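# Place yellow sponges in the door tote and on the counter

## Task

Check the bench for a yellow sponge. If one is there, end with one yellow sponge inside the tote near the door and another yellow sponge on the counter. If none is there, move the counter's sponge into that tote. Nothing placed in the tote may stick out past its rim. The cartons stay on the bench. The robot must not fall or be left leaning. Anything that stays in place only because the robot holds it does not count.

## Robot and tools

ROBOT. A Hello Robot Stretch 4 with one arm. It has an omni-wheel base, a lift riding a vertical mast, an arm that telescopes straight out forward, a three-joint wrist (yaw, pitch, roll) and a two-finger gripper. It stands about 1.6 m tall, and the base rim lies within 0.23 m of the base origin.

FRAMES. Base frame: origin on the floor below the base centre, x ahead, y to the left, z up. hand_pose is reported in this frame and marks the point between the fingers, 0.015 m short of the tips. With all wrist joints at 0 its axes line up with the base frame. The printed hand position may be slightly wrong. Odometry frame: where the base frame was when the scene began.

execute_actions. Argument "actions" is a list holding one action or nothing (nothing just reports state and images). Optional "cameras": a list drawn from head_camera, head_left_camera, head_right_camera, wrist_camera, all; omitted, null or ["all"] gives every camera, [] gives none, and an unknown name rejects the call. An action contains "base", "joints" or both, optionally with "pace" and "contact_limits"; alternatively it contains only "end_of_arm". All its motions begin at once and may finish at different moments.
- "base": exactly one key, each a relative offset from where the base last measured itself. translate_m: metres straight ahead (negative backs up), -2 to 2. strafe_m: metres sideways, positive to the left, -2 to 2. rotate_rad: turn in place, positive counter-clockwise seen from above, -3.2 to 3.2.
- "joints": absolute targets by name. lift_m 0 to 1.2 m; arm_m 0 to 0.55 m of extension; wrist_yaw_rad -1.134 to 4.276 (0 points ahead, positive turns left, 3.14 is folded back, above 3.4 the arm may block it); wrist_pitch_rad -1.117 to 4.259 (0 level, 1.57 pointing down); wrist_roll_rad -1.117 to 4.259 (0 keeps both fingers at one height, positive turns clockwise viewed from behind the hand); gripper_m 0 to 0.08 m, the finger gap. Done tolerances: lift and arm ±0.004, yaw and roll ±0.02, pitch ±0.05, gripper ±0.002. A joint target outside its range gets clipped and the result notes it; any other bad value or unknown key rejects the call with no motion.
- "pace": "slow", "default", "fast" or "max" (default when absent). Base speeds are 0.1/0.3/0.4/0.6 m/s and turning 1/2/3/4 rad/s respectively; with the lift above 0.2 m these are further reduced, down to 0.3 m/s and 1 rad/s at lift 1.2.
- "contact_limits": only {"arm_m": value}, 0 (gentlest) to 0.75 (firmest), default 0.5, setting how hard the arm may press before it halts.
- "end_of_arm": "enable_torque" revives wrist or gripper motors that switched off; they then hold their current position.
A joint or base omitted from an action may still be driving toward an earlier target without the status showing it. If a result reports a stop, the remaining execute_actions, wait and finished_scene calls in that same reply are skipped.

wait: "seconds" from 0 to 10; commands nothing and returns the same state and images as an empty action.

zoom_image: "camera" (one of the four names) and "region" [x0, y0, x1, y1] in pixels of that camera's most recent full image, top-left origin, at most 504 by 504.

finished_scene: "scene" is the number of the current scene. It is final; the result tells whether the goal was met and gives the next task. To resume after a summary, send an empty execute_actions first to learn the scene and task.

CAMERAS. head_camera sits atop the mast looking forward and down (turn the base to look around). head_left_camera and head_right_camera are fisheyes beside it, looking more steeply down and showing the base and arm. wrist_camera looks along the fingers, with the fingertips near its bottom edge.

RESULTS. base_status and joint_status describe how each motion ended: "done"; "off_target" (stopped short, may still push); "contact_stop_at_<key>" (something blocked it; the part goes slack, so a lift may sag under load and wheels may drift); "limit_stop_at_<name>", including limit_stop_at_tilt (lean over 6 degrees: lift, arm and wheels go slack and ignore commands until it eases) and limit_stop_at_own_body (a joint was about to strike the robot; move it away, not toward; likely with pitch below -0.2 and roll below -0.4 or above 4); "time_out"; "torque_fault" (a wrist or gripper motor overloaded and went limp until enable_torque). on_its_own lists what was not commanded this call; its "held at" is the held target, not the position. lidar_m: 12 ranges in metres, 30-degree sectors starting straight ahead and going counter-clockwise (4th left, 7th behind, 10th right); "-" means nothing seen or closer than 0.25 m; it misses glass, thin legs and much behind. wrist_depth_mm: 7x7 grid of median depths, 100 to 2000 mm, "-" if unreadable. base_odometry counts wheel turns, so slip looks like motion; if turned_by_wheels and turned_by_imu differ by over about 0.1 rad, the heading has drifted by roughly their difference. base_tilt is in degrees (forward and right positive) with a fixed bias up to about 1.5. motor_effort is percent of maximum, positive toward larger joint values, peak in brackets; for wheel_0, wheel_1, wheel_2 positive means turning right.

GRIPPING. Close to a gap smaller than the object; after the fingers touch, it only aims slightly past that point until you reopen wider than the object. "off_target" after closing suggests something is held; "done" usually means empty, though a thin or light grip may still read done. A gripper effort staying beyond about 50 trips a torque_fault and may drop the object.

CAUTIONS. To unfold at the start, send lift_m 0.4 with wrist_yaw_rad 0 together. Avoid driving or turning with over 1 kg held and arm_m above 0.2, especially fast. Sustained pushing or pulling, with a high hand or high contact limit, can topple the robot. Pressing the gripper into things via base or arm moves causes wrist faults. Drops, slips, slams and hard pushes are penalised, and a loose object may occasionally get nudged. Faster robot motion is rewarded. Release objects before finishing.

Each tool is called after "Emit:" by a JSON object that holds its "fn" and its "kwargs", one argument or row to a line.

## Session

Emit:
{"fn": "execute_actions", "kwargs": {
  "actions": []
}}

Scene clock: 0.00 s.
base_odometry: x=+0.000 y=+0.000 heading=+0.000 (m, m, rad; odometry frame)
turned_by_wheels: +0.000 (rad since the last result)
turned_by_imu: +0.000 (rad since the last result)
base_tilt: forward=+0.4 right=+0.3 (deg)
lidar_m: 0.69 0.66 0.72 1.03 2.37 1.07 0.75 0.73 0.78 2.01 1.95 1.31
base_status: not commanded
joint_positions: lift_m=+0.160 arm_m=-0.002 wrist_yaw_rad=+3.127 wrist_pitch_rad=+0.015 wrist_roll_rad=-0.001 gripper_m=+0.040
joint_status: not commanded
motor_effort: lift_m=+21 arm_m=-2 wrist_yaw_rad=+0 wrist_pitch_rad=-8 wrist_roll_rad=-1 gripper_m=+1 wheel_0=+0 wheel_1=+0 wheel_2=+1 (%)
hand_pose: x=-0.0424 y=+0.0905 z=+0.3347 quat_wxyz=(+0.007, -0.008, +0.000, +1.000) (m; base frame)
wrist_depth_mm: - 134 1138 1281 - - - / - 114 142 - - - - / - 121 156 - - - - / 139 138 1205 - - - - / 750 854 904 1042 1160 1808 1708 / 229 788 142 1025 140 1138 1008 / 224 - - 842 - - -
pictures: head_camera, head_left_camera, head_right_camera, wrist_camera
Images, in order (width x height): head_camera 420x560, head_left_camera 420x672, head_right_camera 420x672, wrist_camera 616x392.

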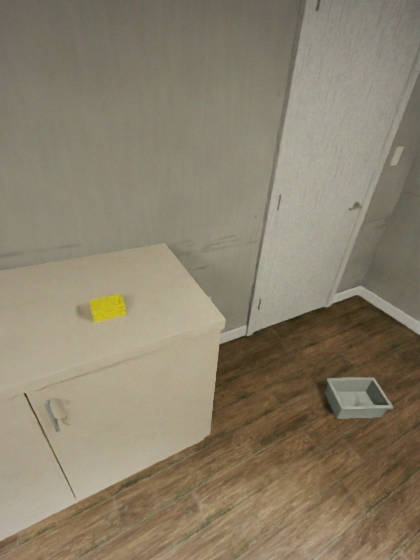

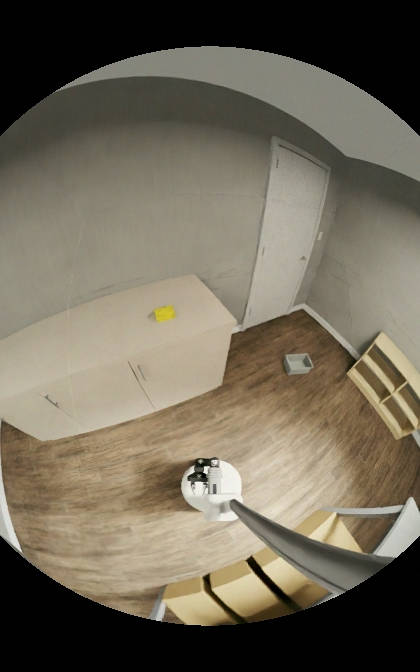

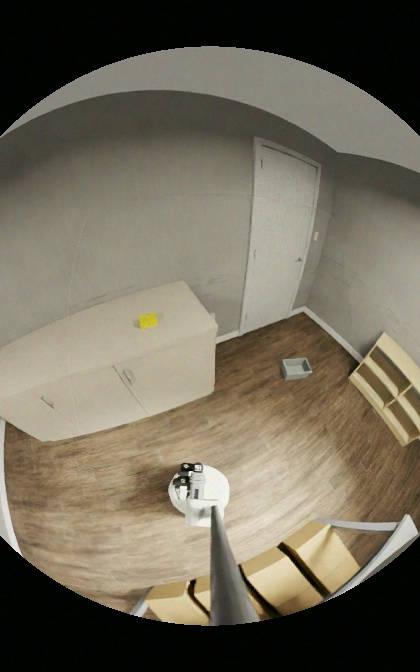

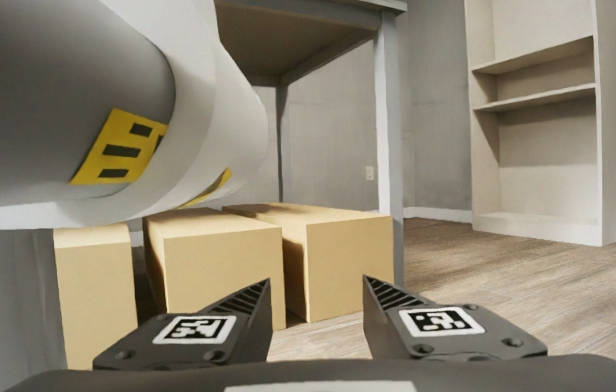

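Emit:
{"fn": "execute_actions", "kwargs": {
  "actions": [
    {"base":{"rotate_rad":-2.75},"pace":"fast"}
  ]
}}

Scene clock: 4.93 s.
base_odometry: x=+0.000 y=+0.000 heading=-2.750 (m, m, rad; odometry frame)
turned_by_wheels: -2.750 (rad since the last result)
turned_by_imu: -2.755 (rad since the last result)
base_tilt: forward=+0.4 right=+0.3 (deg)
lidar_m: 0.72 0.76 0.99 1.98 1.33 0.74 0.67 0.68 0.90 2.34 2.19 0.78
base_status: done
joint_positions: lift_m=+0.160 arm_m=-0.002 wrist_yaw_rad=+3.127 wrist_pitch_rad=+0.015 wrist_roll_rad=-0.001 gripper_m=+0.040
joint_status: not commanded
motor_effort: lift_m=+21(21) arm_m=-2(2) wrist_yaw_rad=+1(1) wrist_pitch_rad=-8(8) wrist_roll_rad=-1(1) gripper_m=+2(1) wheel_0=+0(8) wheel_1=-1(8) wheel_2=-1(6) (%)
hand_pose: x=-0.0423 y=+0.0906 z=+0.3347 quat_wxyz=(+0.007, -0.008, +0.000, +1.000) (m; base frame)
wrist_depth_mm: - 134 798 809 831 1464 1499 / - 114 143 820 831 1499 1499 / - 121 156 831 831 1499 1464 / 138 138 820 820 842 1499 1499 / 809 820 831 831 854 1499 1499 / 229 878 142 904 140 1160 1008 / 224 - - 842 - - -
pictures: head_camera, head_left_camera, head_right_camera, wrist_camera
Images, in order (width x height): head_camera 420x560, head_left_camera 420x672, head_right_camera 420x672, wrist_camera 616x392.

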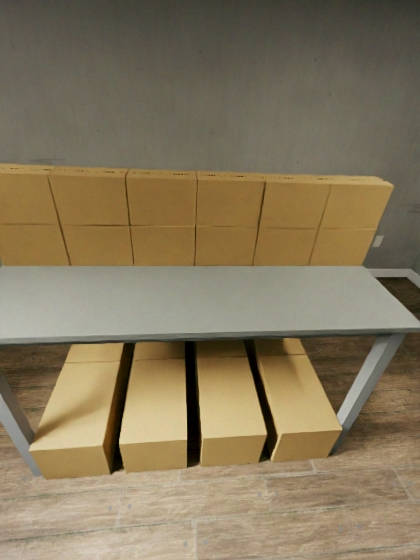

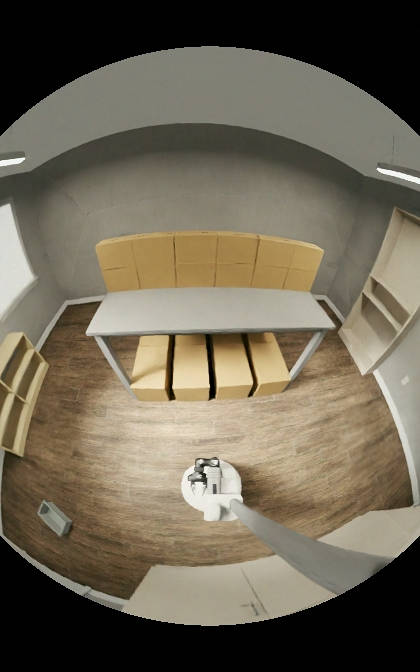

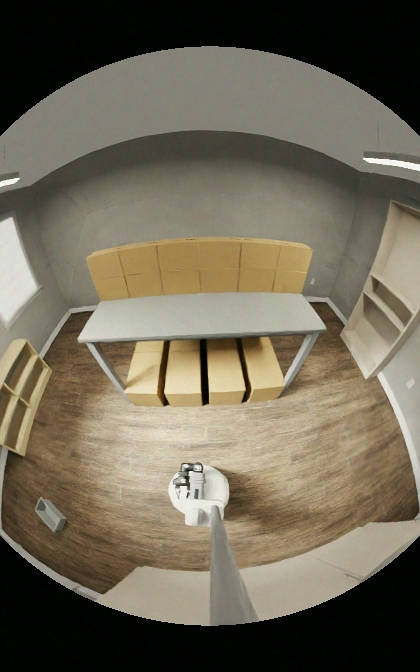

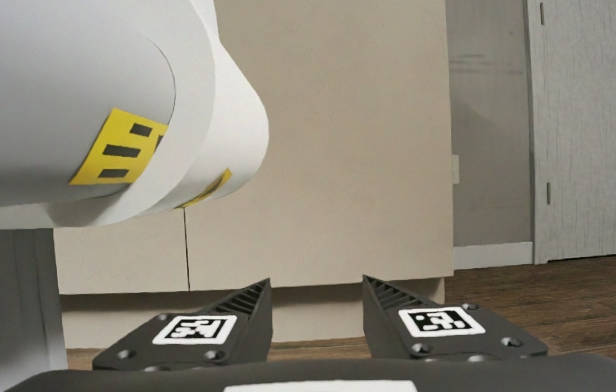

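Emit:
{"fn": "execute_actions", "kwargs": {
  "actions": [
    {"base":{"strafe_m":1.3},"pace":"fast"}
  ],
  "cameras": ["head_camera","head_left_camera"]
}}

Scene clock: 15.60 s.
base_odometry: x=+0.496 y=-1.202 heading=-2.750 (m, m, rad; odometry frame)
turned_by_wheels: +0.000 (rad since the last result)
turned_by_imu: -0.001 (rad since the last result)
base_tilt: forward=+0.4 right=+0.3 (deg)
lidar_m: 2.29 1.07 0.72 0.66 0.69 1.43 0.62 1.31 1.14 2.44 0.99 0.84
base_status: done
joint_positions: lift_m=+0.160 arm_m=-0.002 wrist_yaw_rad=+3.127 wrist_pitch_rad=+0.015 wrist_roll_rad=-0.001 gripper_m=+0.040
joint_status: not commanded
motor_effort: lift_m=+21(21) arm_m=-1(1) wrist_yaw_rad=+1(0) wrist_pitch_rad=-8(8) wrist_roll_rad=-1(1) gripper_m=+2(2) wheel_0=+2(11) wheel_1=+0(14) wheel_2=+0(1) (%)
hand_pose: x=-0.0423 y=+0.0905 z=+0.3347 quat_wxyz=(+0.007, -0.008, +0.000, +1.000) (m; base frame)
wrist_depth_mm: - 134 1464 1537 1537 1576 1281 / - 114 143 1499 1576 1576 1281 / - 121 156 1499 1576 1618 1336 / 139 138 1576 1576 1576 1618 1336 / 1464 1537 1537 1537 1618 1618 1308 / 229 1182 142 842 140 1138 1008 / 224 - - 699 - - -
pictures: head_camera, head_left_camera
Images, in order (width x height): head_camera 420x560, head_left_camera 420x672.

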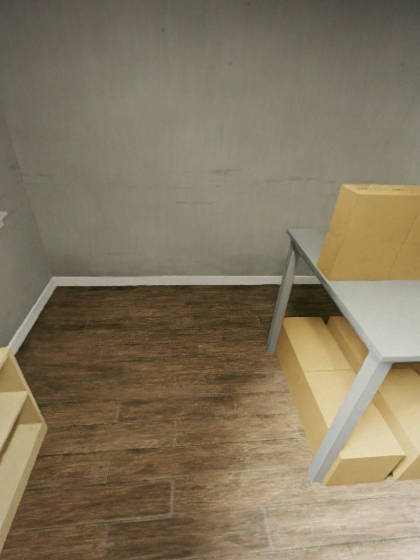

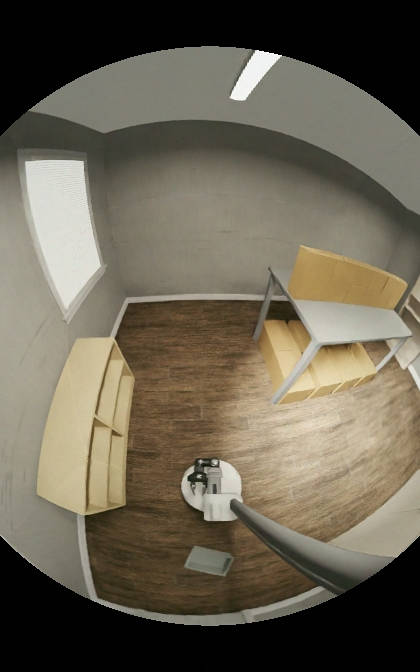

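Emit:
{"fn": "execute_actions", "kwargs": {
  "actions": [
    {"base":{"translate_m":1.4},"pace":"max"}
  ],
  "cameras": ["head_right_camera"]
}}

Scene clock: 21.77 s.
base_odometry: x=-0.798 y=-1.736 heading=-2.750 (m, m, rad; odometry frame)
turned_by_wheels: +0.000 (rad since the last result)
turned_by_imu: -0.007 (rad since the last result)
base_tilt: forward=+0.4 right=+0.3 (deg)
lidar_m: 0.89 0.92 1.16 1.17 0.90 1.07 1.97 0.77 0.51 0.46 0.47 0.98
base_status: done
joint_positions: lift_m=+0.160 arm_m=-0.002 wrist_yaw_rad=+3.127 wrist_pitch_rad=+0.015 wrist_roll_rad=-0.001 gripper_m=+0.040
joint_status: not commanded
motor_effort: lift_m=+21(21) arm_m=-1(2) wrist_yaw_rad=+1(1) wrist_pitch_rad=-8(7) wrist_roll_rad=-1(1) gripper_m=+2(3) wheel_0=-1(12) wheel_1=-2(7) wheel_2=+2(13) (%)
hand_pose: x=-0.0423 y=+0.0905 z=+0.3347 quat_wxyz=(+0.007, -0.008, +0.000, +1.000) (m; base frame)
wrist_depth_mm: - 134 - - - - 1464 / - 114 142 - - - 1281 / - 121 156 - - 1756 1160 / 139 138 - - - 1808 1182 / 1618 - - 1983 1863 1430 1182 / 229 1182 142 1138 141 1138 946 / 224 - - 842 - - -
pictures: head_right_camera
Images, in order (width x height): head_right_camera 420x672.

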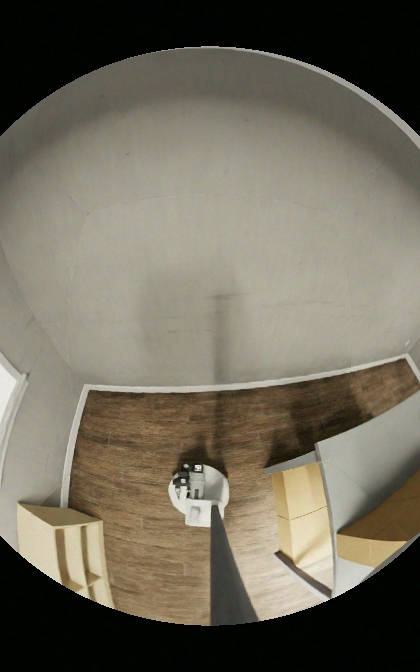

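Emit:
{"fn": "execute_actions", "kwargs": {
  "actions": [
    {"base":{"rotate_rad":-1.57},"pace":"fast"}
  ],
  "cameras": ["head_camera","head_right_camera"]
}}

Scene clock: 25.87 s.
base_odometry: x=-0.798 y=-1.736 heading=+1.963 (m, m, rad; odometry frame)
turned_by_wheels: -1.570 (rad since the last result)
turned_by_imu: -1.573 (rad since the last result)
base_tilt: forward=+0.4 right=+0.3 (deg)
lidar_m: 0.46 0.48 0.97 0.90 0.93 1.21 1.14 0.90 1.04 1.95 0.74 0.50
base_status: done
joint_positions: lift_m=+0.160 arm_m=-0.002 wrist_yaw_rad=+3.127 wrist_pitch_rad=+0.015 wrist_roll_rad=-0.001 gripper_m=+0.040
joint_status: not commanded
motor_effort: lift_m=+21(21) arm_m=-2(2) wrist_yaw_rad=+0(0) wrist_pitch_rad=-7(7) wrist_roll_rad=-1(1) gripper_m=+2(3) wheel_0=+1(13) wheel_1=-1(11) wheel_2=+2(7) (%)
hand_pose: x=-0.0423 y=+0.0905 z=+0.3347 quat_wxyz=(+0.007, -0.008, +0.000, +1.000) (m; base frame)
wrist_depth_mm: - 135 1255 1308 1281 1336 1060 / - 114 143 1308 1336 1336 1078 / - 121 156 1336 1366 1366 1060 / 139 138 1308 1336 1336 1336 1098 / 1255 1160 1336 1336 1397 1397 1098 / 229 1042 142 1118 141 1160 1008 / 224 - - 854 - - -
pictures: head_camera, head_right_camera
Images, in order (width x height): head_camera 420x560, head_right_camera 420x672.

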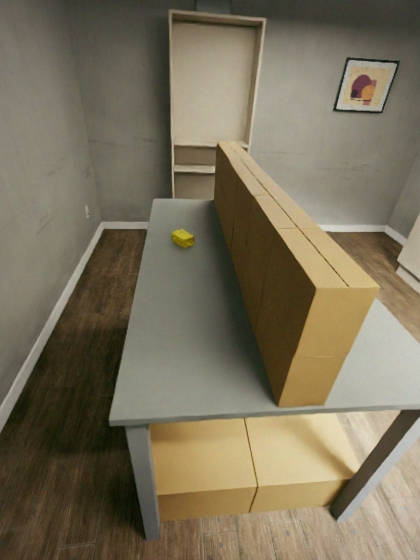

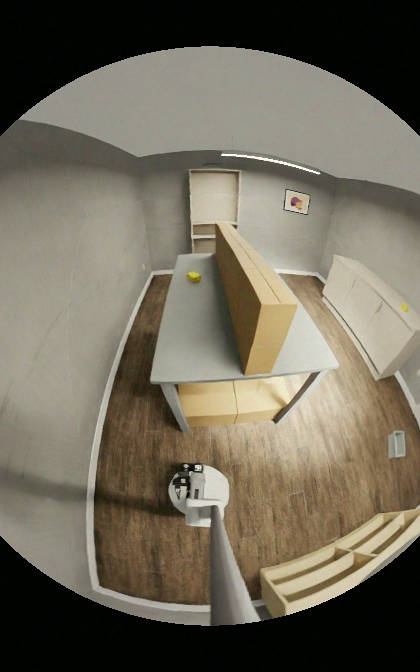

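Emit:
{"fn": "execute_actions", "kwargs": {
  "actions": [
    {"base":{"rotate_rad":-1.49},"pace":"fast"}
  ],
  "cameras": []
}}

Emit:
{"fn": "execute_actions", "kwargs": {
  "actions": [
    {"base":{"translate_m":-0.57},"pace":"fast"}
  ],
  "cameras": ["head_left_camera"]
}}

Scene clock: 43.77 s.
base_odometry: x=-0.798 y=-1.736 heading=+0.473 (m, m, rad; odometry frame)
turned_by_wheels: -1.490 (rad since the last result)
turned_by_imu: -1.493 (rad since the last result)
base_tilt: forward=+0.4 right=+0.4 (deg)
lidar_m: 1.94 0.70 0.50 0.45 0.50 0.96 0.91 0.94 1.20 1.14 0.89 1.14
base_status: done
joint_positions: lift_m=+0.160 arm_m=-0.002 wrist_yaw_rad=+3.127 wrist_pitch_rad=+0.015 wrist_roll_rad=-0.001 gripper_m=+0.040
joint_status: not commanded
motor_effort: lift_m=+21(21) arm_m=-2(2) wrist_yaw_rad=+0(1) wrist_pitch_rad=-7(8) wrist_roll_rad=-2(1) gripper_m=+3(1) wheel_0=+0(6) wheel_1=-2(9) wheel_2=+1(8) (%)
hand_pose: x=-0.0423 y=+0.0905 z=+0.3347 quat_wxyz=(+0.007, -0.008, +0.000, +1.000) (m; base frame)
wrist_depth_mm: - 135 1008 1008 1025 1008 1008 / - 114 143 1008 1008 1008 991 / - 121 156 1025 1025 1025 1025 / 139 138 1060 1025 1008 1025 1042 / 1060 1042 1060 1025 1042 1042 1025 / 229 1042 142 1042 140 1025 1008 / 224 - - 854 - - -
pictures: none
No camera images: the call's "cameras" was empty. Leave "cameras" out to get every camera's image.

Scene clock: 46.47 s.
base_odometry: x=-1.306 y=-1.996 heading=+0.473 (m, m, rad; odometry frame)
turned_by_wheels: +0.000 (rad since the last result)
turned_by_imu: +0.001 (rad since the last result)
base_tilt: forward=+0.4 right=+0.3 (deg)
lidar_m: 2.53 0.67 0.63 1.43 0.50 0.35 0.33 0.36 0.49 1.17 1.19 1.25
base_status: done
joint_positions: lift_m=+0.160 arm_m=-0.002 wrist_yaw_rad=+3.127 wrist_pitch_rad=+0.015 wrist_roll_rad=-0.001 gripper_m=+0.040
joint_status: not commanded
motor_effort: lift_m=+21(21) arm_m=-2(2) wrist_yaw_rad=+0(0) wrist_pitch_rad=-8(7) wrist_roll_rad=-1(1) gripper_m=+2(3) wheel_0=+0(12) wheel_1=+0(6) wheel_2=-2(10) (%)
hand_pose: x=-0.0423 y=+0.0905 z=+0.3347 quat_wxyz=(+0.007, -0.008, +0.000, +1.000) (m; base frame)
wrist_depth_mm: - 135 452 452 452 452 445 / - 114 142 455 452 452 449 / - 121 156 459 459 459 455 / 139 138 466 462 459 455 459 / 469 469 466 466 462 459 459 / 228 469 141 469 141 462 462 / 224 - - 477 - - -
pictures: head_left_camera
Images, in order (width x height): head_left_camera 420x672.

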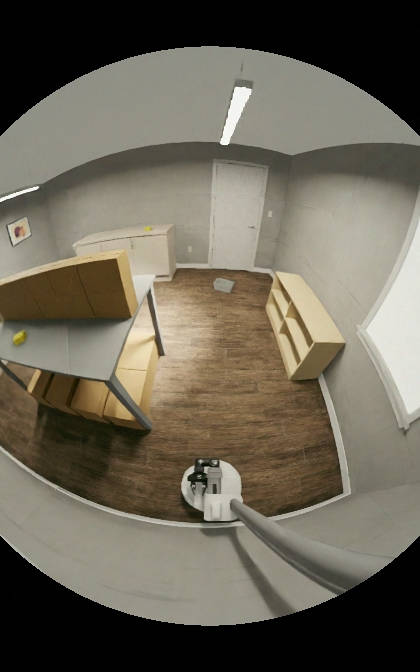

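Emit:
{"fn": "execute_actions", "kwargs": {
  "actions": [
    {"base":{"strafe_m":1.45},"joints":{"lift_m":1.1,"gripper_m":0.08},"pace":"fast"}
  ],
  "cameras": ["head_camera","head_left_camera"]
}}

Emit:
{"fn": "execute_actions", "kwargs": {
  "actions": [
    {"joints":{"wrist_yaw_rad":0,"wrist_pitch_rad":1.0},"pace":"fast"}
  ]
}}

Scene clock: 56.03 s.
base_odometry: x=-1.966 y=-0.705 heading=+0.473 (m, m, rad; odometry frame)
turned_by_wheels: +0.000 (rad since the last result)
turned_by_imu: -0.002 (rad since the last result)
base_tilt: forward=+0.4 right=+0.3 (deg)
lidar_m: 0.39 0.43 0.56 1.48 0.51 0.38 0.34 0.35 0.49 1.39 0.57 0.41
base_status: done
joint_positions: lift_m=+1.100 arm_m=-0.002 wrist_yaw_rad=+3.127 wrist_pitch_rad=+0.015 wrist_roll_rad=-0.001 gripper_m=+0.080
joint_status: all done
motor_effort: lift_m=+26(28) arm_m=-2(2) wrist_yaw_rad=+0(0) wrist_pitch_rad=-8(8) wrist_roll_rad=-1(1) gripper_m=+5(4) wheel_0=+0(16) wheel_1=-1(12) wheel_2=-1(4) (%)
hand_pose: x=-0.0423 y=+0.0905 z=+1.2746 quat_wxyz=(+0.007, -0.008, +0.000, +1.000) (m; base frame)
wrist_depth_mm: - 134 462 466 459 459 459 / - 114 142 469 469 462 462 / - 121 156 473 469 469 469 / 138 138 473 473 469 473 473 / 480 480 484 484 477 477 473 / 227 484 157 480 477 129 477 / - - 151 480 480 - -
pictures: head_camera, head_left_camera
Images, in order (width x height): head_camera 420x560, head_left_camera 420x672.

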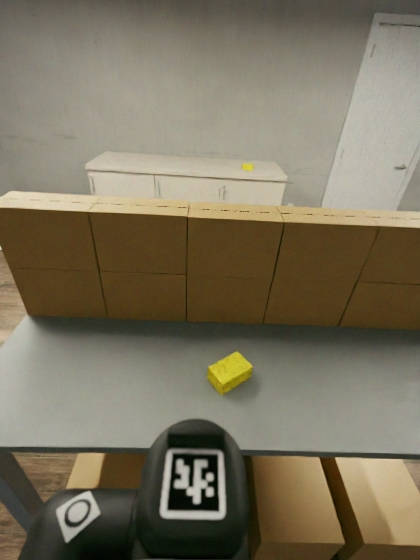

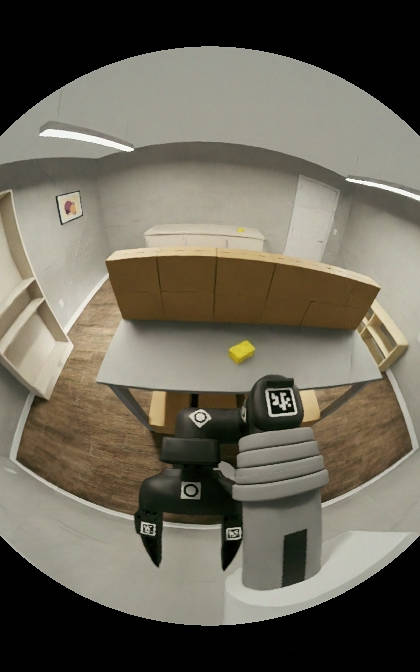

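Scene clock: 58.40 s.
base_odometry: x=-1.966 y=-0.705 heading=+0.473 (m, m, rad; odometry frame)
turned_by_wheels: +0.000 (rad since the last result)
turned_by_imu: +0.000 (rad since the last result)
base_tilt: forward=+0.4 right=+0.3 (deg)
lidar_m: 0.38 0.41 0.58 1.49 0.52 0.38 0.34 0.37 0.51 1.38 0.60 0.43
base_status: not commanded
joint_positions: lift_m=+1.100 arm_m=-0.002 wrist_yaw_rad=+0.000 wrist_pitch_rad=+1.002 wrist_roll_rad=-0.001 gripper_m=+0.080
joint_status: all done
motor_effort: lift_m=+26(26) arm_m=-1(2) wrist_yaw_rad=-1(6) wrist_pitch_rad=-5(8) wrist_roll_rad=-1(1) gripper_m=+4(4) wheel_0=+0(0) wheel_1=+0(1) wheel_2=-1(0) (%)
hand_pose: x=+0.2838 y=-0.0874 z=+1.0987 quat_wxyz=(+0.877, -0.001, +0.480, +0.000) (m; base frame)
wrist_depth_mm: 559 544 535 530 521 517 521 / 500 492 484 424 469 466 466 / 449 442 433 430 427 427 421 / 407 402 399 394 392 389 384 / 1308 1025 1008 1042 1008 1008 1008 / 842 991 157 976 946 129 931 / - - 151 1060 1182 - -
pictures: head_camera, head_left_camera, head_right_camera, wrist_camera
Images, in order (width x height): head_camera 420x560, head_left_camera 420x672, head_right_camera 420x672, wrist_camera 616x392.

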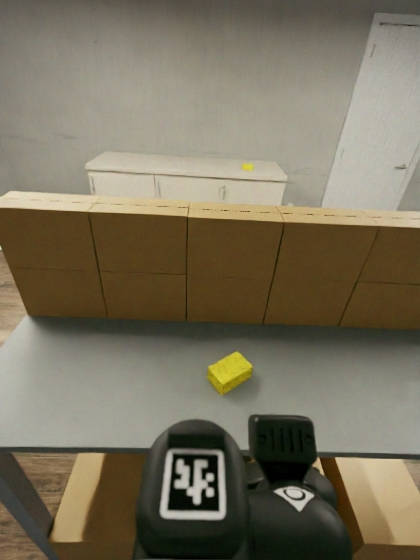

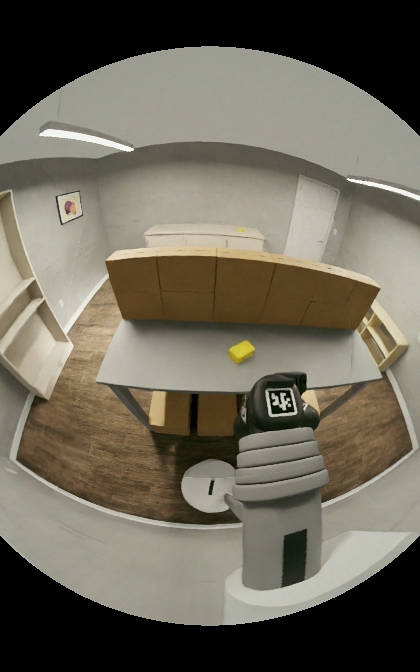

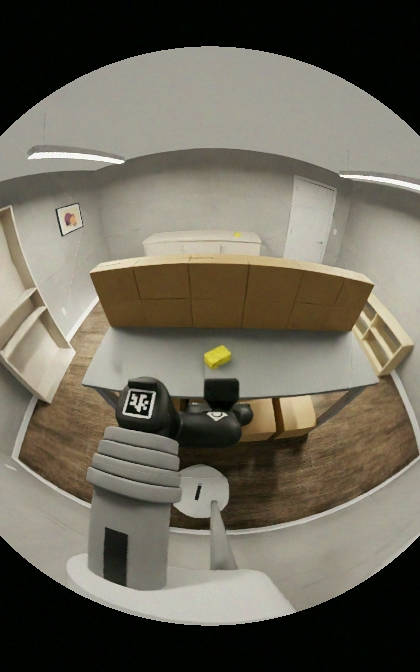

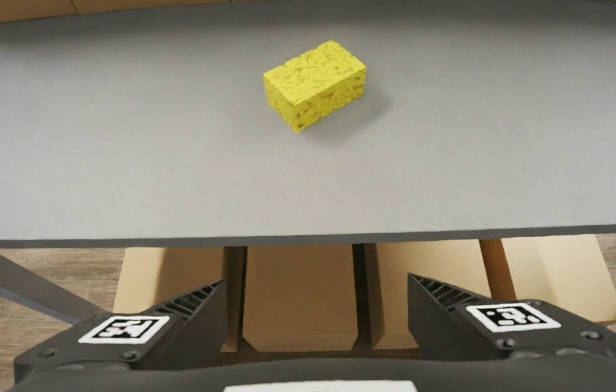

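Emit:
{"fn": "execute_actions", "kwargs": {
  "actions": [
    {"joints":{"arm_m":0.4,"wrist_pitch_rad":1.57,"wrist_roll_rad":0.95},"pace":"fast"}
  ],
  "cameras": ["head_camera","head_right_camera","wrist_camera"]
}}

Scene clock: 66.47 s.
base_odometry: x=-1.966 y=-0.705 heading=+0.473 (m, m, rad; odometry frame)
turned_by_wheels: +0.000 (rad since the last result)
turned_by_imu: -0.001 (rad since the last result)
base_tilt: forward=+0.4 right=+0.3 (deg)
lidar_m: 0.38 0.43 0.57 1.48 0.51 0.36 0.35 0.37 0.49 1.37 0.57 0.42
base_status: not commanded
joint_positions: lift_m=+1.100 arm_m=+0.399 wrist_yaw_rad=+0.000 wrist_pitch_rad=+1.570 wrist_roll_rad=+0.950 gripper_m=+0.080
joint_status: all done
motor_effort: lift_m=+26(26) arm_m=+5(5) wrist_yaw_rad=+0(2) wrist_pitch_rad=+0(4) wrist_roll_rad=-1(7) gripper_m=+4(4) wheel_0=+0(0) wheel_1=-1(1) wheel_2=+0(0) (%)
hand_pose: x=+0.5703 y=-0.0874 z=+1.0652 quat_wxyz=(+0.629, +0.323, +0.629, -0.323) (m; base frame)
wrist_depth_mm: 236 294 296 293 291 291 289 / 262 298 297 296 294 293 291 / 298 300 298 298 294 293 293 / 301 301 301 256 297 296 294 / 306 303 303 256 298 298 1182 / 309 306 157 257 301 129 1205 / - - 151 304 301 - -
pictures: head_camera, head_right_camera, wrist_camera
Images, in order (width x height): head_camera 420x560, head_right_camera 420x672, wrist_camera 616x392.

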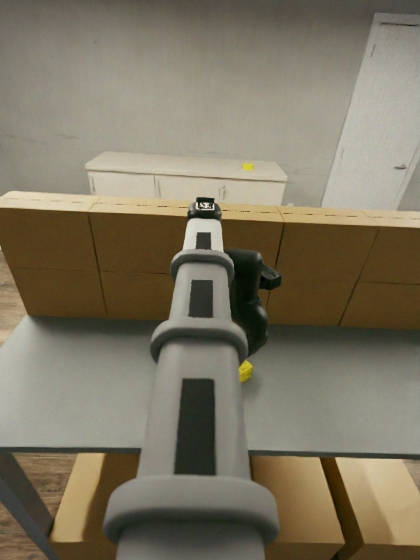

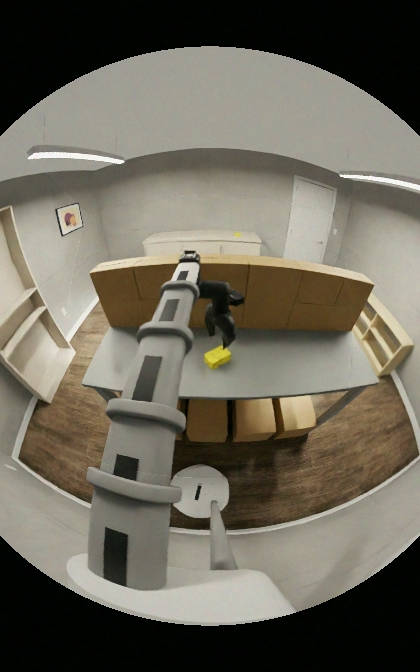

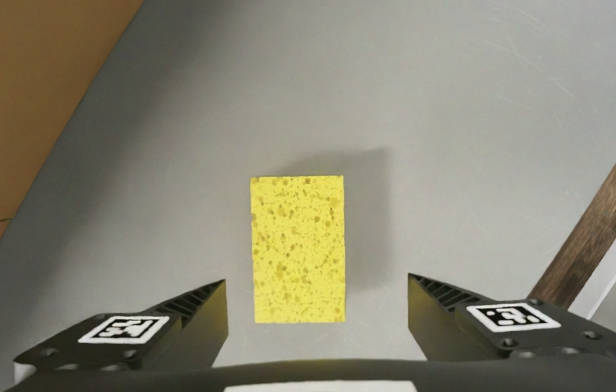

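Emit:
{"fn": "execute_actions", "kwargs": {
  "actions": [
    {"joints":{"arm_m":0.414,"lift_m":1.03}}
  ],
  "cameras": ["wrist_camera"]
}}

Scene clock: 75.93 s.
base_odometry: x=-1.966 y=-0.705 heading=+0.473 (m, m, rad; odometry frame)
turned_by_wheels: +0.000 (rad since the last result)
turned_by_imu: -0.001 (rad since the last result)
base_tilt: forward=+0.4 right=+0.3 (deg)
lidar_m: 0.39 0.42 0.58 1.48 0.52 0.36 0.34 0.37 0.51 1.38 0.59 0.41
base_status: not commanded
joint_positions: lift_m=+1.030 arm_m=+0.413 wrist_yaw_rad=+0.000 wrist_pitch_rad=+1.570 wrist_roll_rad=+0.950 gripper_m=+0.080
joint_status: all done
motor_effort: lift_m=+16(24) arm_m=+4(10) wrist_yaw_rad=+1(0) wrist_pitch_rad=+0(1) wrist_roll_rad=+0(1) gripper_m=+5(4) wheel_0=+0(0) wheel_1=-1(1) wheel_2=-1(1) (%)
hand_pose: x=+0.5842 y=-0.0874 z=+0.9959 quat_wxyz=(+0.629, +0.323, +0.629, -0.323) (m; base frame)
wrist_depth_mm: 218 226 226 225 224 223 222 / 229 229 227 227 225 224 223 / 231 230 229 228 227 225 225 / 234 232 230 185 229 228 227 / 235 235 233 186 229 229 229 / 237 235 157 187 187 129 - / - - 152 189 211 - -
pictures: wrist_camera
Images, in order (width x height): wrist_camera 616x392.

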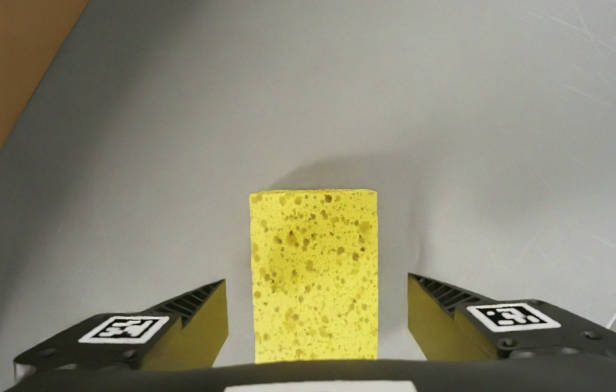

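Emit:
{"fn": "execute_actions", "kwargs": {
  "actions": [
    {"joints":{"lift_m":0.985}}
  ],
  "cameras": ["wrist_camera"]
}}

Emit:
{"fn": "execute_actions", "kwargs": {
  "actions": [
    {"joints":{"gripper_m":0.04}}
  ],
  "cameras": ["wrist_camera","head_right_camera"]
}}

Emit:
{"fn": "execute_actions", "kwargs": {
  "actions": [
    {"joints":{"lift_m":1.04}}
  ],
  "cameras": ["wrist_camera"]
}}

Scene clock: 81.67 s.
base_odometry: x=-1.966 y=-0.705 heading=+0.473 (m, m, rad; odometry frame)
turned_by_wheels: +0.000 (rad since the last result)
turned_by_imu: -0.001 (rad since the last result)
base_tilt: forward=+0.4 right=+0.3 (deg)
lidar_m: 0.38 0.40 0.56 1.48 0.52 0.38 0.34 0.36 0.51 1.36 0.59 0.41
base_status: not commanded
joint_positions: lift_m=+0.985 arm_m=+0.413 wrist_yaw_rad=+0.000 wrist_pitch_rad=+1.570 wrist_roll_rad=+0.950 gripper_m=+0.080
joint_status: all done
motor_effort: lift_m=+16(16) arm_m=+5(5) wrist_yaw_rad=+0(0) wrist_pitch_rad=+0(1) wrist_roll_rad=-1(1) gripper_m=+4(3) wheel_0=+0(0) wheel_1=-1(0) wheel_2=-1(1) (%)
hand_pose: x=+0.5842 y=-0.0874 z=+0.9510 quat_wxyz=(+0.629, +0.323, +0.629, -0.323) (m; base frame)
wrist_depth_mm: 183 182 182 181 180 179 - / 184 184 183 182 182 180 179 / 186 185 183 183 182 181 181 / 188 186 186 154 183 183 182 / 189 187 187 141 141 185 183 / 190 189 142 142 142 129 - / - - 143 142 142 - -
pictures: wrist_camera
Images, in order (width x height): wrist_camera 616x392.

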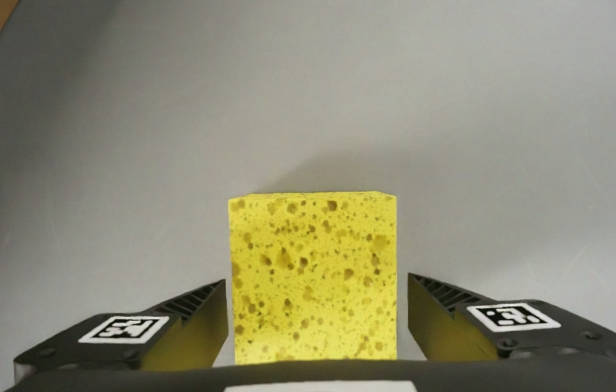

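Scene clock: 82.67 s.
base_odometry: x=-1.966 y=-0.705 heading=+0.473 (m, m, rad; odometry frame)
turned_by_wheels: +0.000 (rad since the last result)
turned_by_imu: +0.000 (rad since the last result)
base_tilt: forward=+0.4 right=+0.3 (deg)
lidar_m: 0.39 0.44 0.58 1.49 0.52 0.39 0.32 0.36 0.52 1.37 0.58 0.41
base_status: not commanded
joint_positions: lift_m=+0.985 arm_m=+0.413 wrist_yaw_rad=+0.000 wrist_pitch_rad=+1.570 wrist_roll_rad=+0.950 gripper_m=+0.059
joint_status: gripper_m off_target (ended at +0.059, target +0.040)
on_its_own: gripper_m is held at +0.054, not at your +0.040, by its contact guard: the fingers met something
motor_effort: lift_m=+16(16) arm_m=+4(5) wrist_yaw_rad=+1(0) wrist_pitch_rad=-1(1) wrist_roll_rad=-1(0) gripper_m=-36(39) wheel_0=+0(0) wheel_1=+0(0) wheel_2=-1(1) (%)
hand_pose: x=+0.5842 y=-0.0874 z=+0.9510 quat_wxyz=(+0.629, +0.323, +0.629, -0.323) (m; base frame)
wrist_depth_mm: 183 182 182 181 180 179 - / 184 183 182 182 181 180 180 / 186 185 184 182 182 181 181 / 188 187 185 150 183 183 182 / 188 189 187 140 141 184 184 / 190 189 142 142 141 185 185 / 191 - 130 143 142 - -
pictures: head_right_camera, wrist_camera
Images, in order (width x height): head_right_camera 420x672, wrist_camera 616x392.

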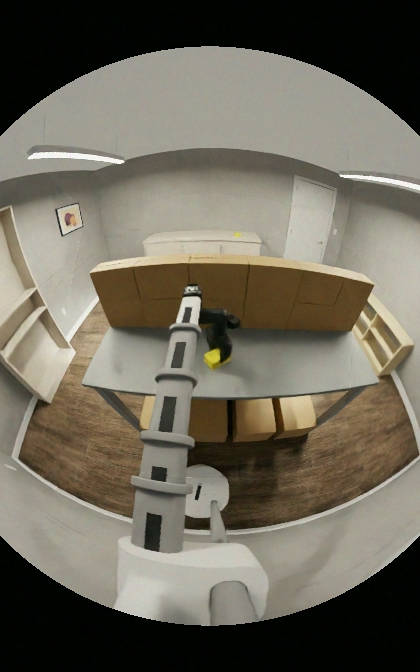

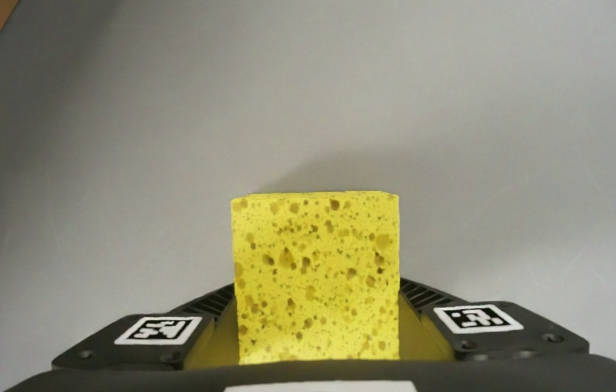

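Scene clock: 83.80 s.
base_odometry: x=-1.966 y=-0.705 heading=+0.473 (m, m, rad; odometry frame)
turned_by_wheels: +0.000 (rad since the last result)
turned_by_imu: +0.000 (rad since the last result)
base_tilt: forward=+0.4 right=+0.3 (deg)
lidar_m: 0.37 0.42 0.57 1.47 0.50 0.39 0.34 0.36 0.52 1.38 0.58 0.42
base_status: not commanded
joint_positions: lift_m=+1.040 arm_m=+0.413 wrist_yaw_rad=+0.000 wrist_pitch_rad=+1.570 wrist_roll_rad=+0.950 gripper_m=+0.059
joint_status: all done
on_its_own: gripper_m is held at +0.054, not at your +0.040, by its contact guard: the fingers met something
motor_effort: lift_m=+26(29) arm_m=+5(5) wrist_yaw_rad=+0(0) wrist_pitch_rad=+0(0) wrist_roll_rad=+0(0) gripper_m=-35(36) wheel_0=+0(0) wheel_1=-1(1) wheel_2=-1(1) (%)
hand_pose: x=+0.5842 y=-0.0874 z=+1.0051 quat_wxyz=(+0.629, +0.323, +0.629, -0.323) (m; base frame)
wrist_depth_mm: 219 236 235 235 233 232 230 / 238 238 236 236 235 233 232 / 241 239 238 237 236 235 235 / 242 241 239 149 237 237 236 / 245 244 243 141 141 239 237 / 246 246 142 142 141 239 239 / 248 - 130 143 142 - -
pictures: wrist_camera
Images, in order (width x height): wrist_camera 616x392.

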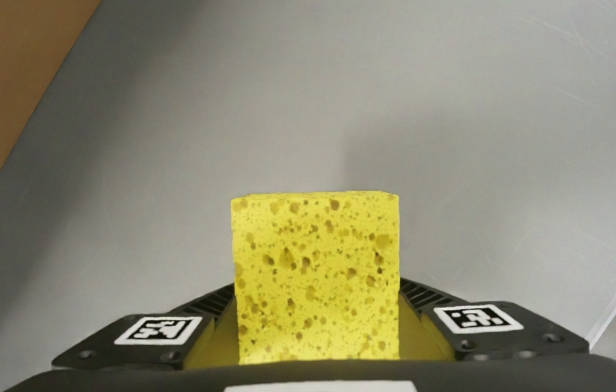

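Emit:
{"fn": "execute_actions", "kwargs": {
  "actions": [
    {"base":{"strafe_m":-1.45},"joints":{"arm_m":0.1,"wrist_roll_rad":0},"pace":"max"}
  ],
  "cameras": []
}}

Emit:
{"fn": "execute_actions", "kwargs": {
  "actions": [
    {"base":{"translate_m":2.0},"joints":{"lift_m":0.45,"arm_m":0.25},"pace":"max"}
  ]
}}

Scene clock: 93.87 s.
base_odometry: x=-1.306 y=-1.996 heading=+0.473 (m, m, rad; odometry frame)
turned_by_wheels: +0.000 (rad since the last result)
turned_by_imu: +0.000 (rad since the last result)
base_tilt: forward=+0.4 right=+0.3 (deg)
lidar_m: 2.50 0.68 0.64 1.44 0.51 0.36 0.34 0.36 0.50 1.15 1.20 1.24
base_status: done
joint_positions: lift_m=+1.040 arm_m=+0.101 wrist_yaw_rad=+0.000 wrist_pitch_rad=+1.570 wrist_roll_rad=+0.000 gripper_m=+0.059
joint_status: all done
on_its_own: gripper_m is held at +0.054, not at your +0.040, by its contact guard: the fingers met something
motor_effort: lift_m=+25(26) arm_m=-4(5) wrist_yaw_rad=+1(0) wrist_pitch_rad=-1(1) wrist_roll_rad=-2(7) gripper_m=-35(36) wheel_0=+0(10) wheel_1=+1(11) wheel_2=-1(1) (%)
hand_pose: x=+0.2718 y=-0.0874 z=+1.0052 quat_wxyz=(+0.707, +0.000, +0.707, +0.000) (m; base frame)
wrist_depth_mm: 904 1138 1138 1118 1138 1138 1118 / 904 1138 1138 1138 1160 1118 1138 / 931 1160 1160 1138 1160 1138 1160 / 1138 1138 1160 149 1138 1138 1118 / 1160 1160 1160 141 141 1160 1138 / 1160 1182 142 142 141 1160 1160 / 1182 - 129 143 142 - -
pictures: none
No camera images: the call's "cameras" was empty. Leave "cameras" out to get every camera's image.

Scene clock: 101.10 s.
base_odometry: x=+0.475 y=-1.084 heading=+0.473 (m, m, rad; odometry frame)
turned_by_wheels: +0.000 (rad since the last result)
turned_by_imu: -0.010 (rad since the last result)
base_tilt: forward=+0.4 right=+0.3 (deg)
lidar_m: 0.74 1.06 1.06 3.34 0.99 0.84 2.35 1.19 0.82 0.77 1.20 0.55
base_status: done
joint_positions: lift_m=+0.450 arm_m=+0.249 wrist_yaw_rad=+0.000 wrist_pitch_rad=+1.570 wrist_roll_rad=+0.000 gripper_m=+0.059
joint_status: all done
on_its_own: gripper_m is held at +0.054, not at your +0.040, by its contact guard: the fingers met something
motor_effort: lift_m=+18(23) arm_m=+4(6) wrist_yaw_rad=+0(2) wrist_pitch_rad=-1(2) wrist_roll_rad=-2(2) gripper_m=-36(35) wheel_0=+0(4) wheel_1=+0(5) wheel_2=+2(9) (%)
hand_pose: x=+0.4203 y=-0.0874 z=+0.4158 quat_wxyz=(+0.707, +0.000, +0.707, +0.000) (m; base frame)
wrist_depth_mm: 559 559 554 544 549 484 544 / 564 564 559 554 554 549 554 / 564 564 564 564 554 554 554 / 569 569 564 149 559 554 559 / 569 564 569 141 141 569 569 / 580 574 142 142 141 564 564 / 580 - 130 143 142 - -
pictures: head_camera, head_left_camera, head_right_camera, wrist_camera
Images, in order (width x height): head_camera 420x560, head_left_camera 420x672, head_right_camera 420x672, wrist_camera 616x392.

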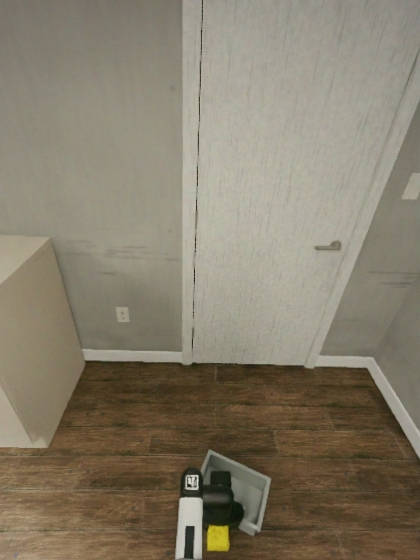

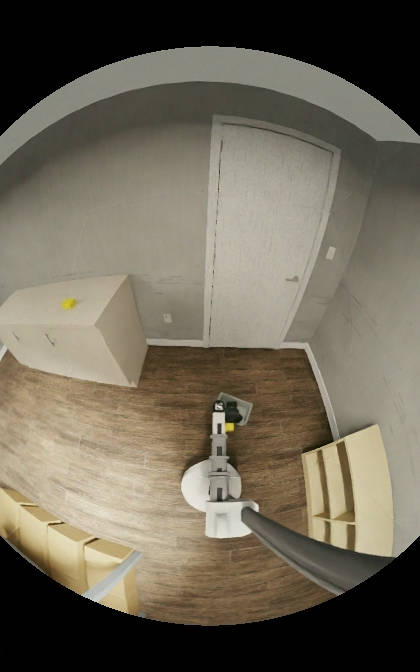

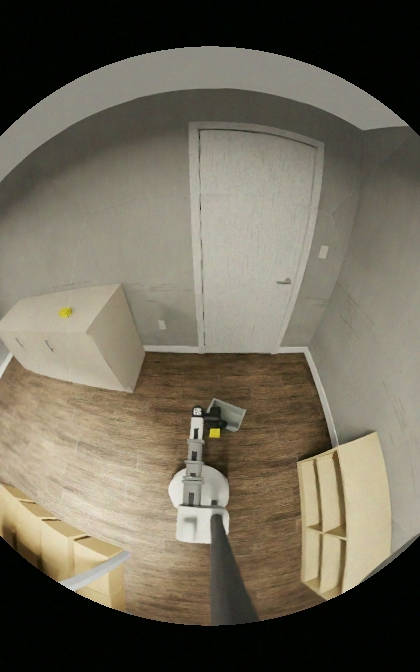

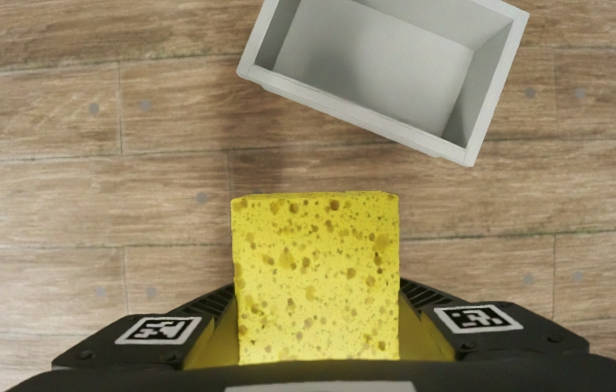

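Emit:
{"fn": "execute_actions", "kwargs": {
  "actions": [
    {"base":{"strafe_m":-0.077},"joints":{"lift_m":0.3,"arm_m":0.46,"wrist_roll_rad":0.39}}
  ],
  "cameras": ["wrist_camera","head_camera"]
}}

Scene clock: 109.53 s.
base_odometry: x=+0.510 y=-1.153 heading=+0.473 (m, m, rad; odometry frame)
turned_by_wheels: +0.000 (rad since the last result)
turned_by_imu: -0.001 (rad since the last result)
base_tilt: forward=+0.4 right=+0.3 (deg)
lidar_m: 0.51 1.11 1.09 3.43 0.98 0.88 2.33 1.03 0.73 0.68 1.13 0.53
base_status: done
joint_positions: lift_m=+0.300 arm_m=+0.459 wrist_yaw_rad=+0.000 wrist_pitch_rad=+1.570 wrist_roll_rad=+0.390 gripper_m=+0.059
joint_status: all done
on_its_own: gripper_m is held at +0.054, not at your +0.040, by its contact guard: the fingers met something
motor_effort: lift_m=+16(18) arm_m=+5(4) wrist_yaw_rad=+0(1) wrist_pitch_rad=+0(1) wrist_roll_rad=+0(5) gripper_m=-35(36) wheel_0=-2(7) wheel_1=+1(9) wheel_2=+0(2) (%)
hand_pose: x=+0.6303 y=-0.0874 z=+0.2660 quat_wxyz=(+0.694, +0.137, +0.693, -0.137) (m; base frame)
wrist_depth_mm: 413 407 410 407 404 402 402 / 413 410 410 407 407 404 404 / 415 413 359 377 389 297 407 / 421 415 399 150 407 340 410 / 424 418 392 141 141 340 413 / 424 421 142 142 141 296 413 / 430 - 130 143 142 - -
pictures: head_camera, wrist_camera
Images, in order (width x height): head_camera 420x560, wrist_camera 616x392.

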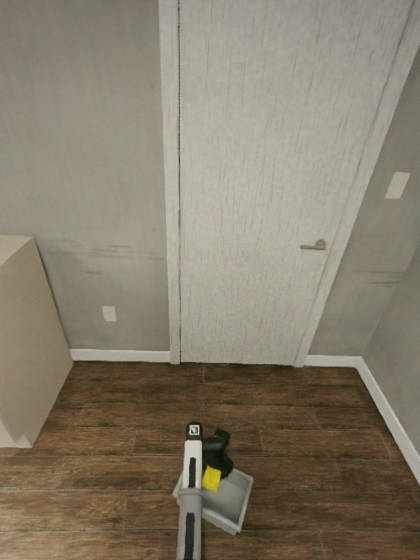

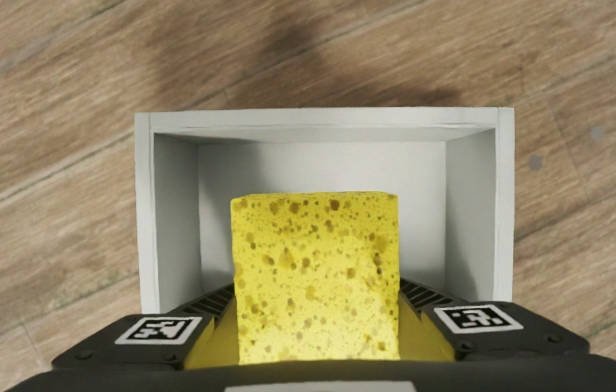

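Emit:
{"fn": "execute_actions", "kwargs": {
  "actions": [
    {"joints":{"lift_m":0.086,"arm_m":0.473}}
  ],
  "cameras": ["wrist_camera","head_camera"]
}}

Emit:
{"fn": "execute_actions", "kwargs": {
  "actions": [
    {"joints":{"gripper_m":0.08}}
  ],
  "cameras": []
}}

Emit:
{"fn": "execute_actions", "kwargs": {
  "actions": [
    {"joints":{"lift_m":0.3},"pace":"fast"}
  ],
  "cameras": ["wrist_camera","head_left_camera"]
}}

Scene clock: 117.17 s.
base_odometry: x=+0.510 y=-1.153 heading=+0.473 (m, m, rad; odometry frame)
turned_by_wheels: +0.000 (rad since the last result)
turned_by_imu: -0.001 (rad since the last result)
base_tilt: forward=+0.4 right=+0.3 (deg)
lidar_m: 0.52 1.13 1.10 3.44 0.97 0.88 2.32 1.02 0.74 0.68 1.15 0.55
base_status: not commanded
joint_positions: lift_m=+0.086 arm_m=+0.472 wrist_yaw_rad=+0.000 wrist_pitch_rad=+1.570 wrist_roll_rad=+0.390 gripper_m=+0.059
joint_status: all done
on_its_own: gripper_m is held at +0.054, not at your +0.040, by its contact guard: the fingers met something
motor_effort: lift_m=+16(17) arm_m=+5(9) wrist_yaw_rad=+0(0) wrist_pitch_rad=+0(1) wrist_roll_rad=+0(0) gripper_m=-36(36) wheel_0=-2(2) wheel_1=+1(0) wheel_2=+0(1) (%)
hand_pose: x=+0.6432 y=-0.0874 z=+0.0519 quat_wxyz=(+0.694, +0.137, +0.694, -0.137) (m; base frame)
wrist_depth_mm: - - - - - - - / 116 115 117 120 121 120 - / 162 196 196 195 195 194 193 / 171 198 198 149 195 195 195 / 170 200 199 141 141 196 196 / 168 200 142 142 141 197 197 / 158 - 130 143 142 - -
pictures: head_camera, wrist_camera
Images, in order (width x height): head_camera 420x560, wrist_camera 616x392.

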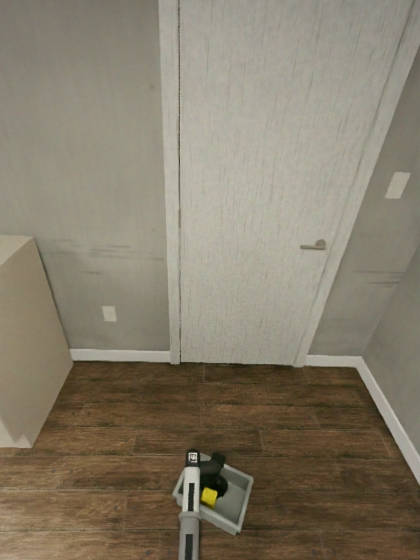

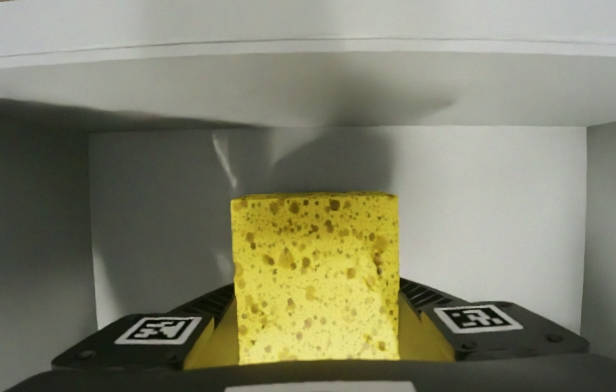

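Scene clock: 118.10 s.
base_odometry: x=+0.510 y=-1.153 heading=+0.473 (m, m, rad; odometry frame)
turned_by_wheels: +0.000 (rad since the last result)
turned_by_imu: +0.000 (rad since the last result)
base_tilt: forward=+0.4 right=+0.4 (deg)
lidar_m: 0.55 1.15 1.09 3.44 0.98 0.92 2.32 1.05 0.74 0.69 1.13 0.55
base_status: not commanded
joint_positions: lift_m=+0.086 arm_m=+0.472 wrist_yaw_rad=+0.000 wrist_pitch_rad=+1.570 wrist_roll_rad=+0.390 gripper_m=+0.080
joint_status: all done
motor_effort: lift_m=+16(16) arm_m=+4(5) wrist_yaw_rad=+1(0) wrist_pitch_rad=+0(0) wrist_roll_rad=+0(0) gripper_m=+4(31) wheel_0=-2(2) wheel_1=+1(1) wheel_2=+0(0) (%)
hand_pose: x=+0.6432 y=-0.0874 z=+0.0519 quat_wxyz=(+0.694, +0.137, +0.694, -0.137) (m; base frame)
wrist_depth_mm: - - - - - - - / 116 114 117 120 121 120 - / 162 197 196 196 194 193 193 / 171 198 197 152 196 195 195 / 170 200 198 153 196 196 196 / 167 201 154 153 153 129 - / - - 152 154 154 - -
pictures: none
No camera images: the call's "cameras" was empty. Leave "cameras" out to get every camera's image.

Scene clock: 119.70 s.
base_odometry: x=+0.510 y=-1.153 heading=+0.473 (m, m, rad; odometry frame)
turned_by_wheels: +0.000 (rad since the last result)
turned_by_imu: +0.000 (rad since the last result)
base_tilt: forward=+0.4 right=+0.4 (deg)
lidar_m: 0.53 1.13 1.11 3.42 0.99 0.90 2.34 1.04 0.73 0.69 1.11 0.54
base_status: not commanded
joint_positions: lift_m=+0.300 arm_m=+0.472 wrist_yaw_rad=+0.000 wrist_pitch_rad=+1.570 wrist_roll_rad=+0.390 gripper_m=+0.080
joint_status: all done
motor_effort: lift_m=+26(28) arm_m=+4(4) wrist_yaw_rad=+1(1) wrist_pitch_rad=-1(1) wrist_roll_rad=-1(0) gripper_m=+5(5) wheel_0=-2(2) wheel_1=+1(0) wheel_2=+0(0) (%)
hand_pose: x=+0.6432 y=-0.0874 z=+0.2652 quat_wxyz=(+0.694, +0.137, +0.694, -0.137) (m; base frame)
wrist_depth_mm: 407 407 410 404 402 402 399 / 413 410 407 407 407 402 399 / 415 413 345 366 382 322 404 / 418 418 413 368 410 351 410 / 421 418 415 368 410 351 410 / 424 418 157 418 349 129 413 / - - 151 317 301 - -
pictures: head_left_camera, wrist_camera
Images, in order (width x height): head_left_camera 420x672, wrist_camera 616x392.

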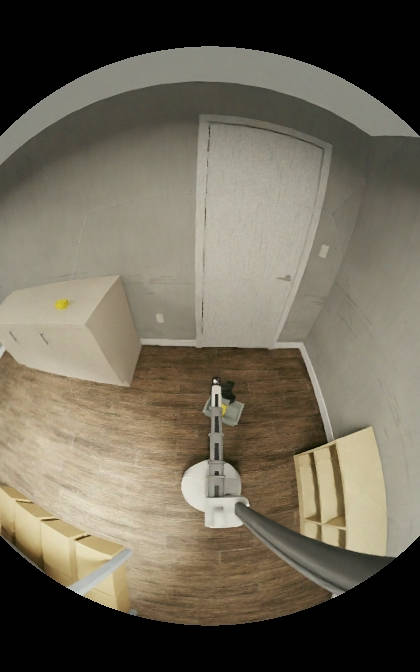

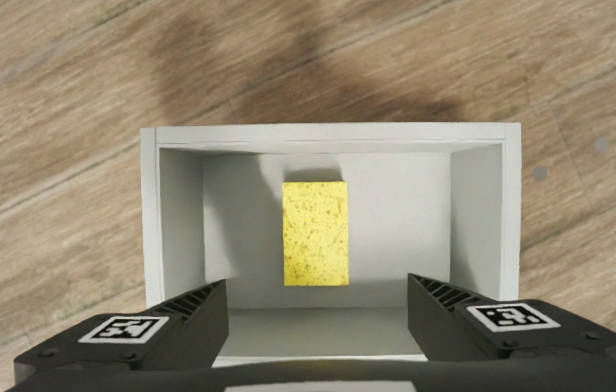

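Emit:
{"fn": "finished_scene", "kwargs": {
  "scene": 1
}}

The scene is finished: the task was done.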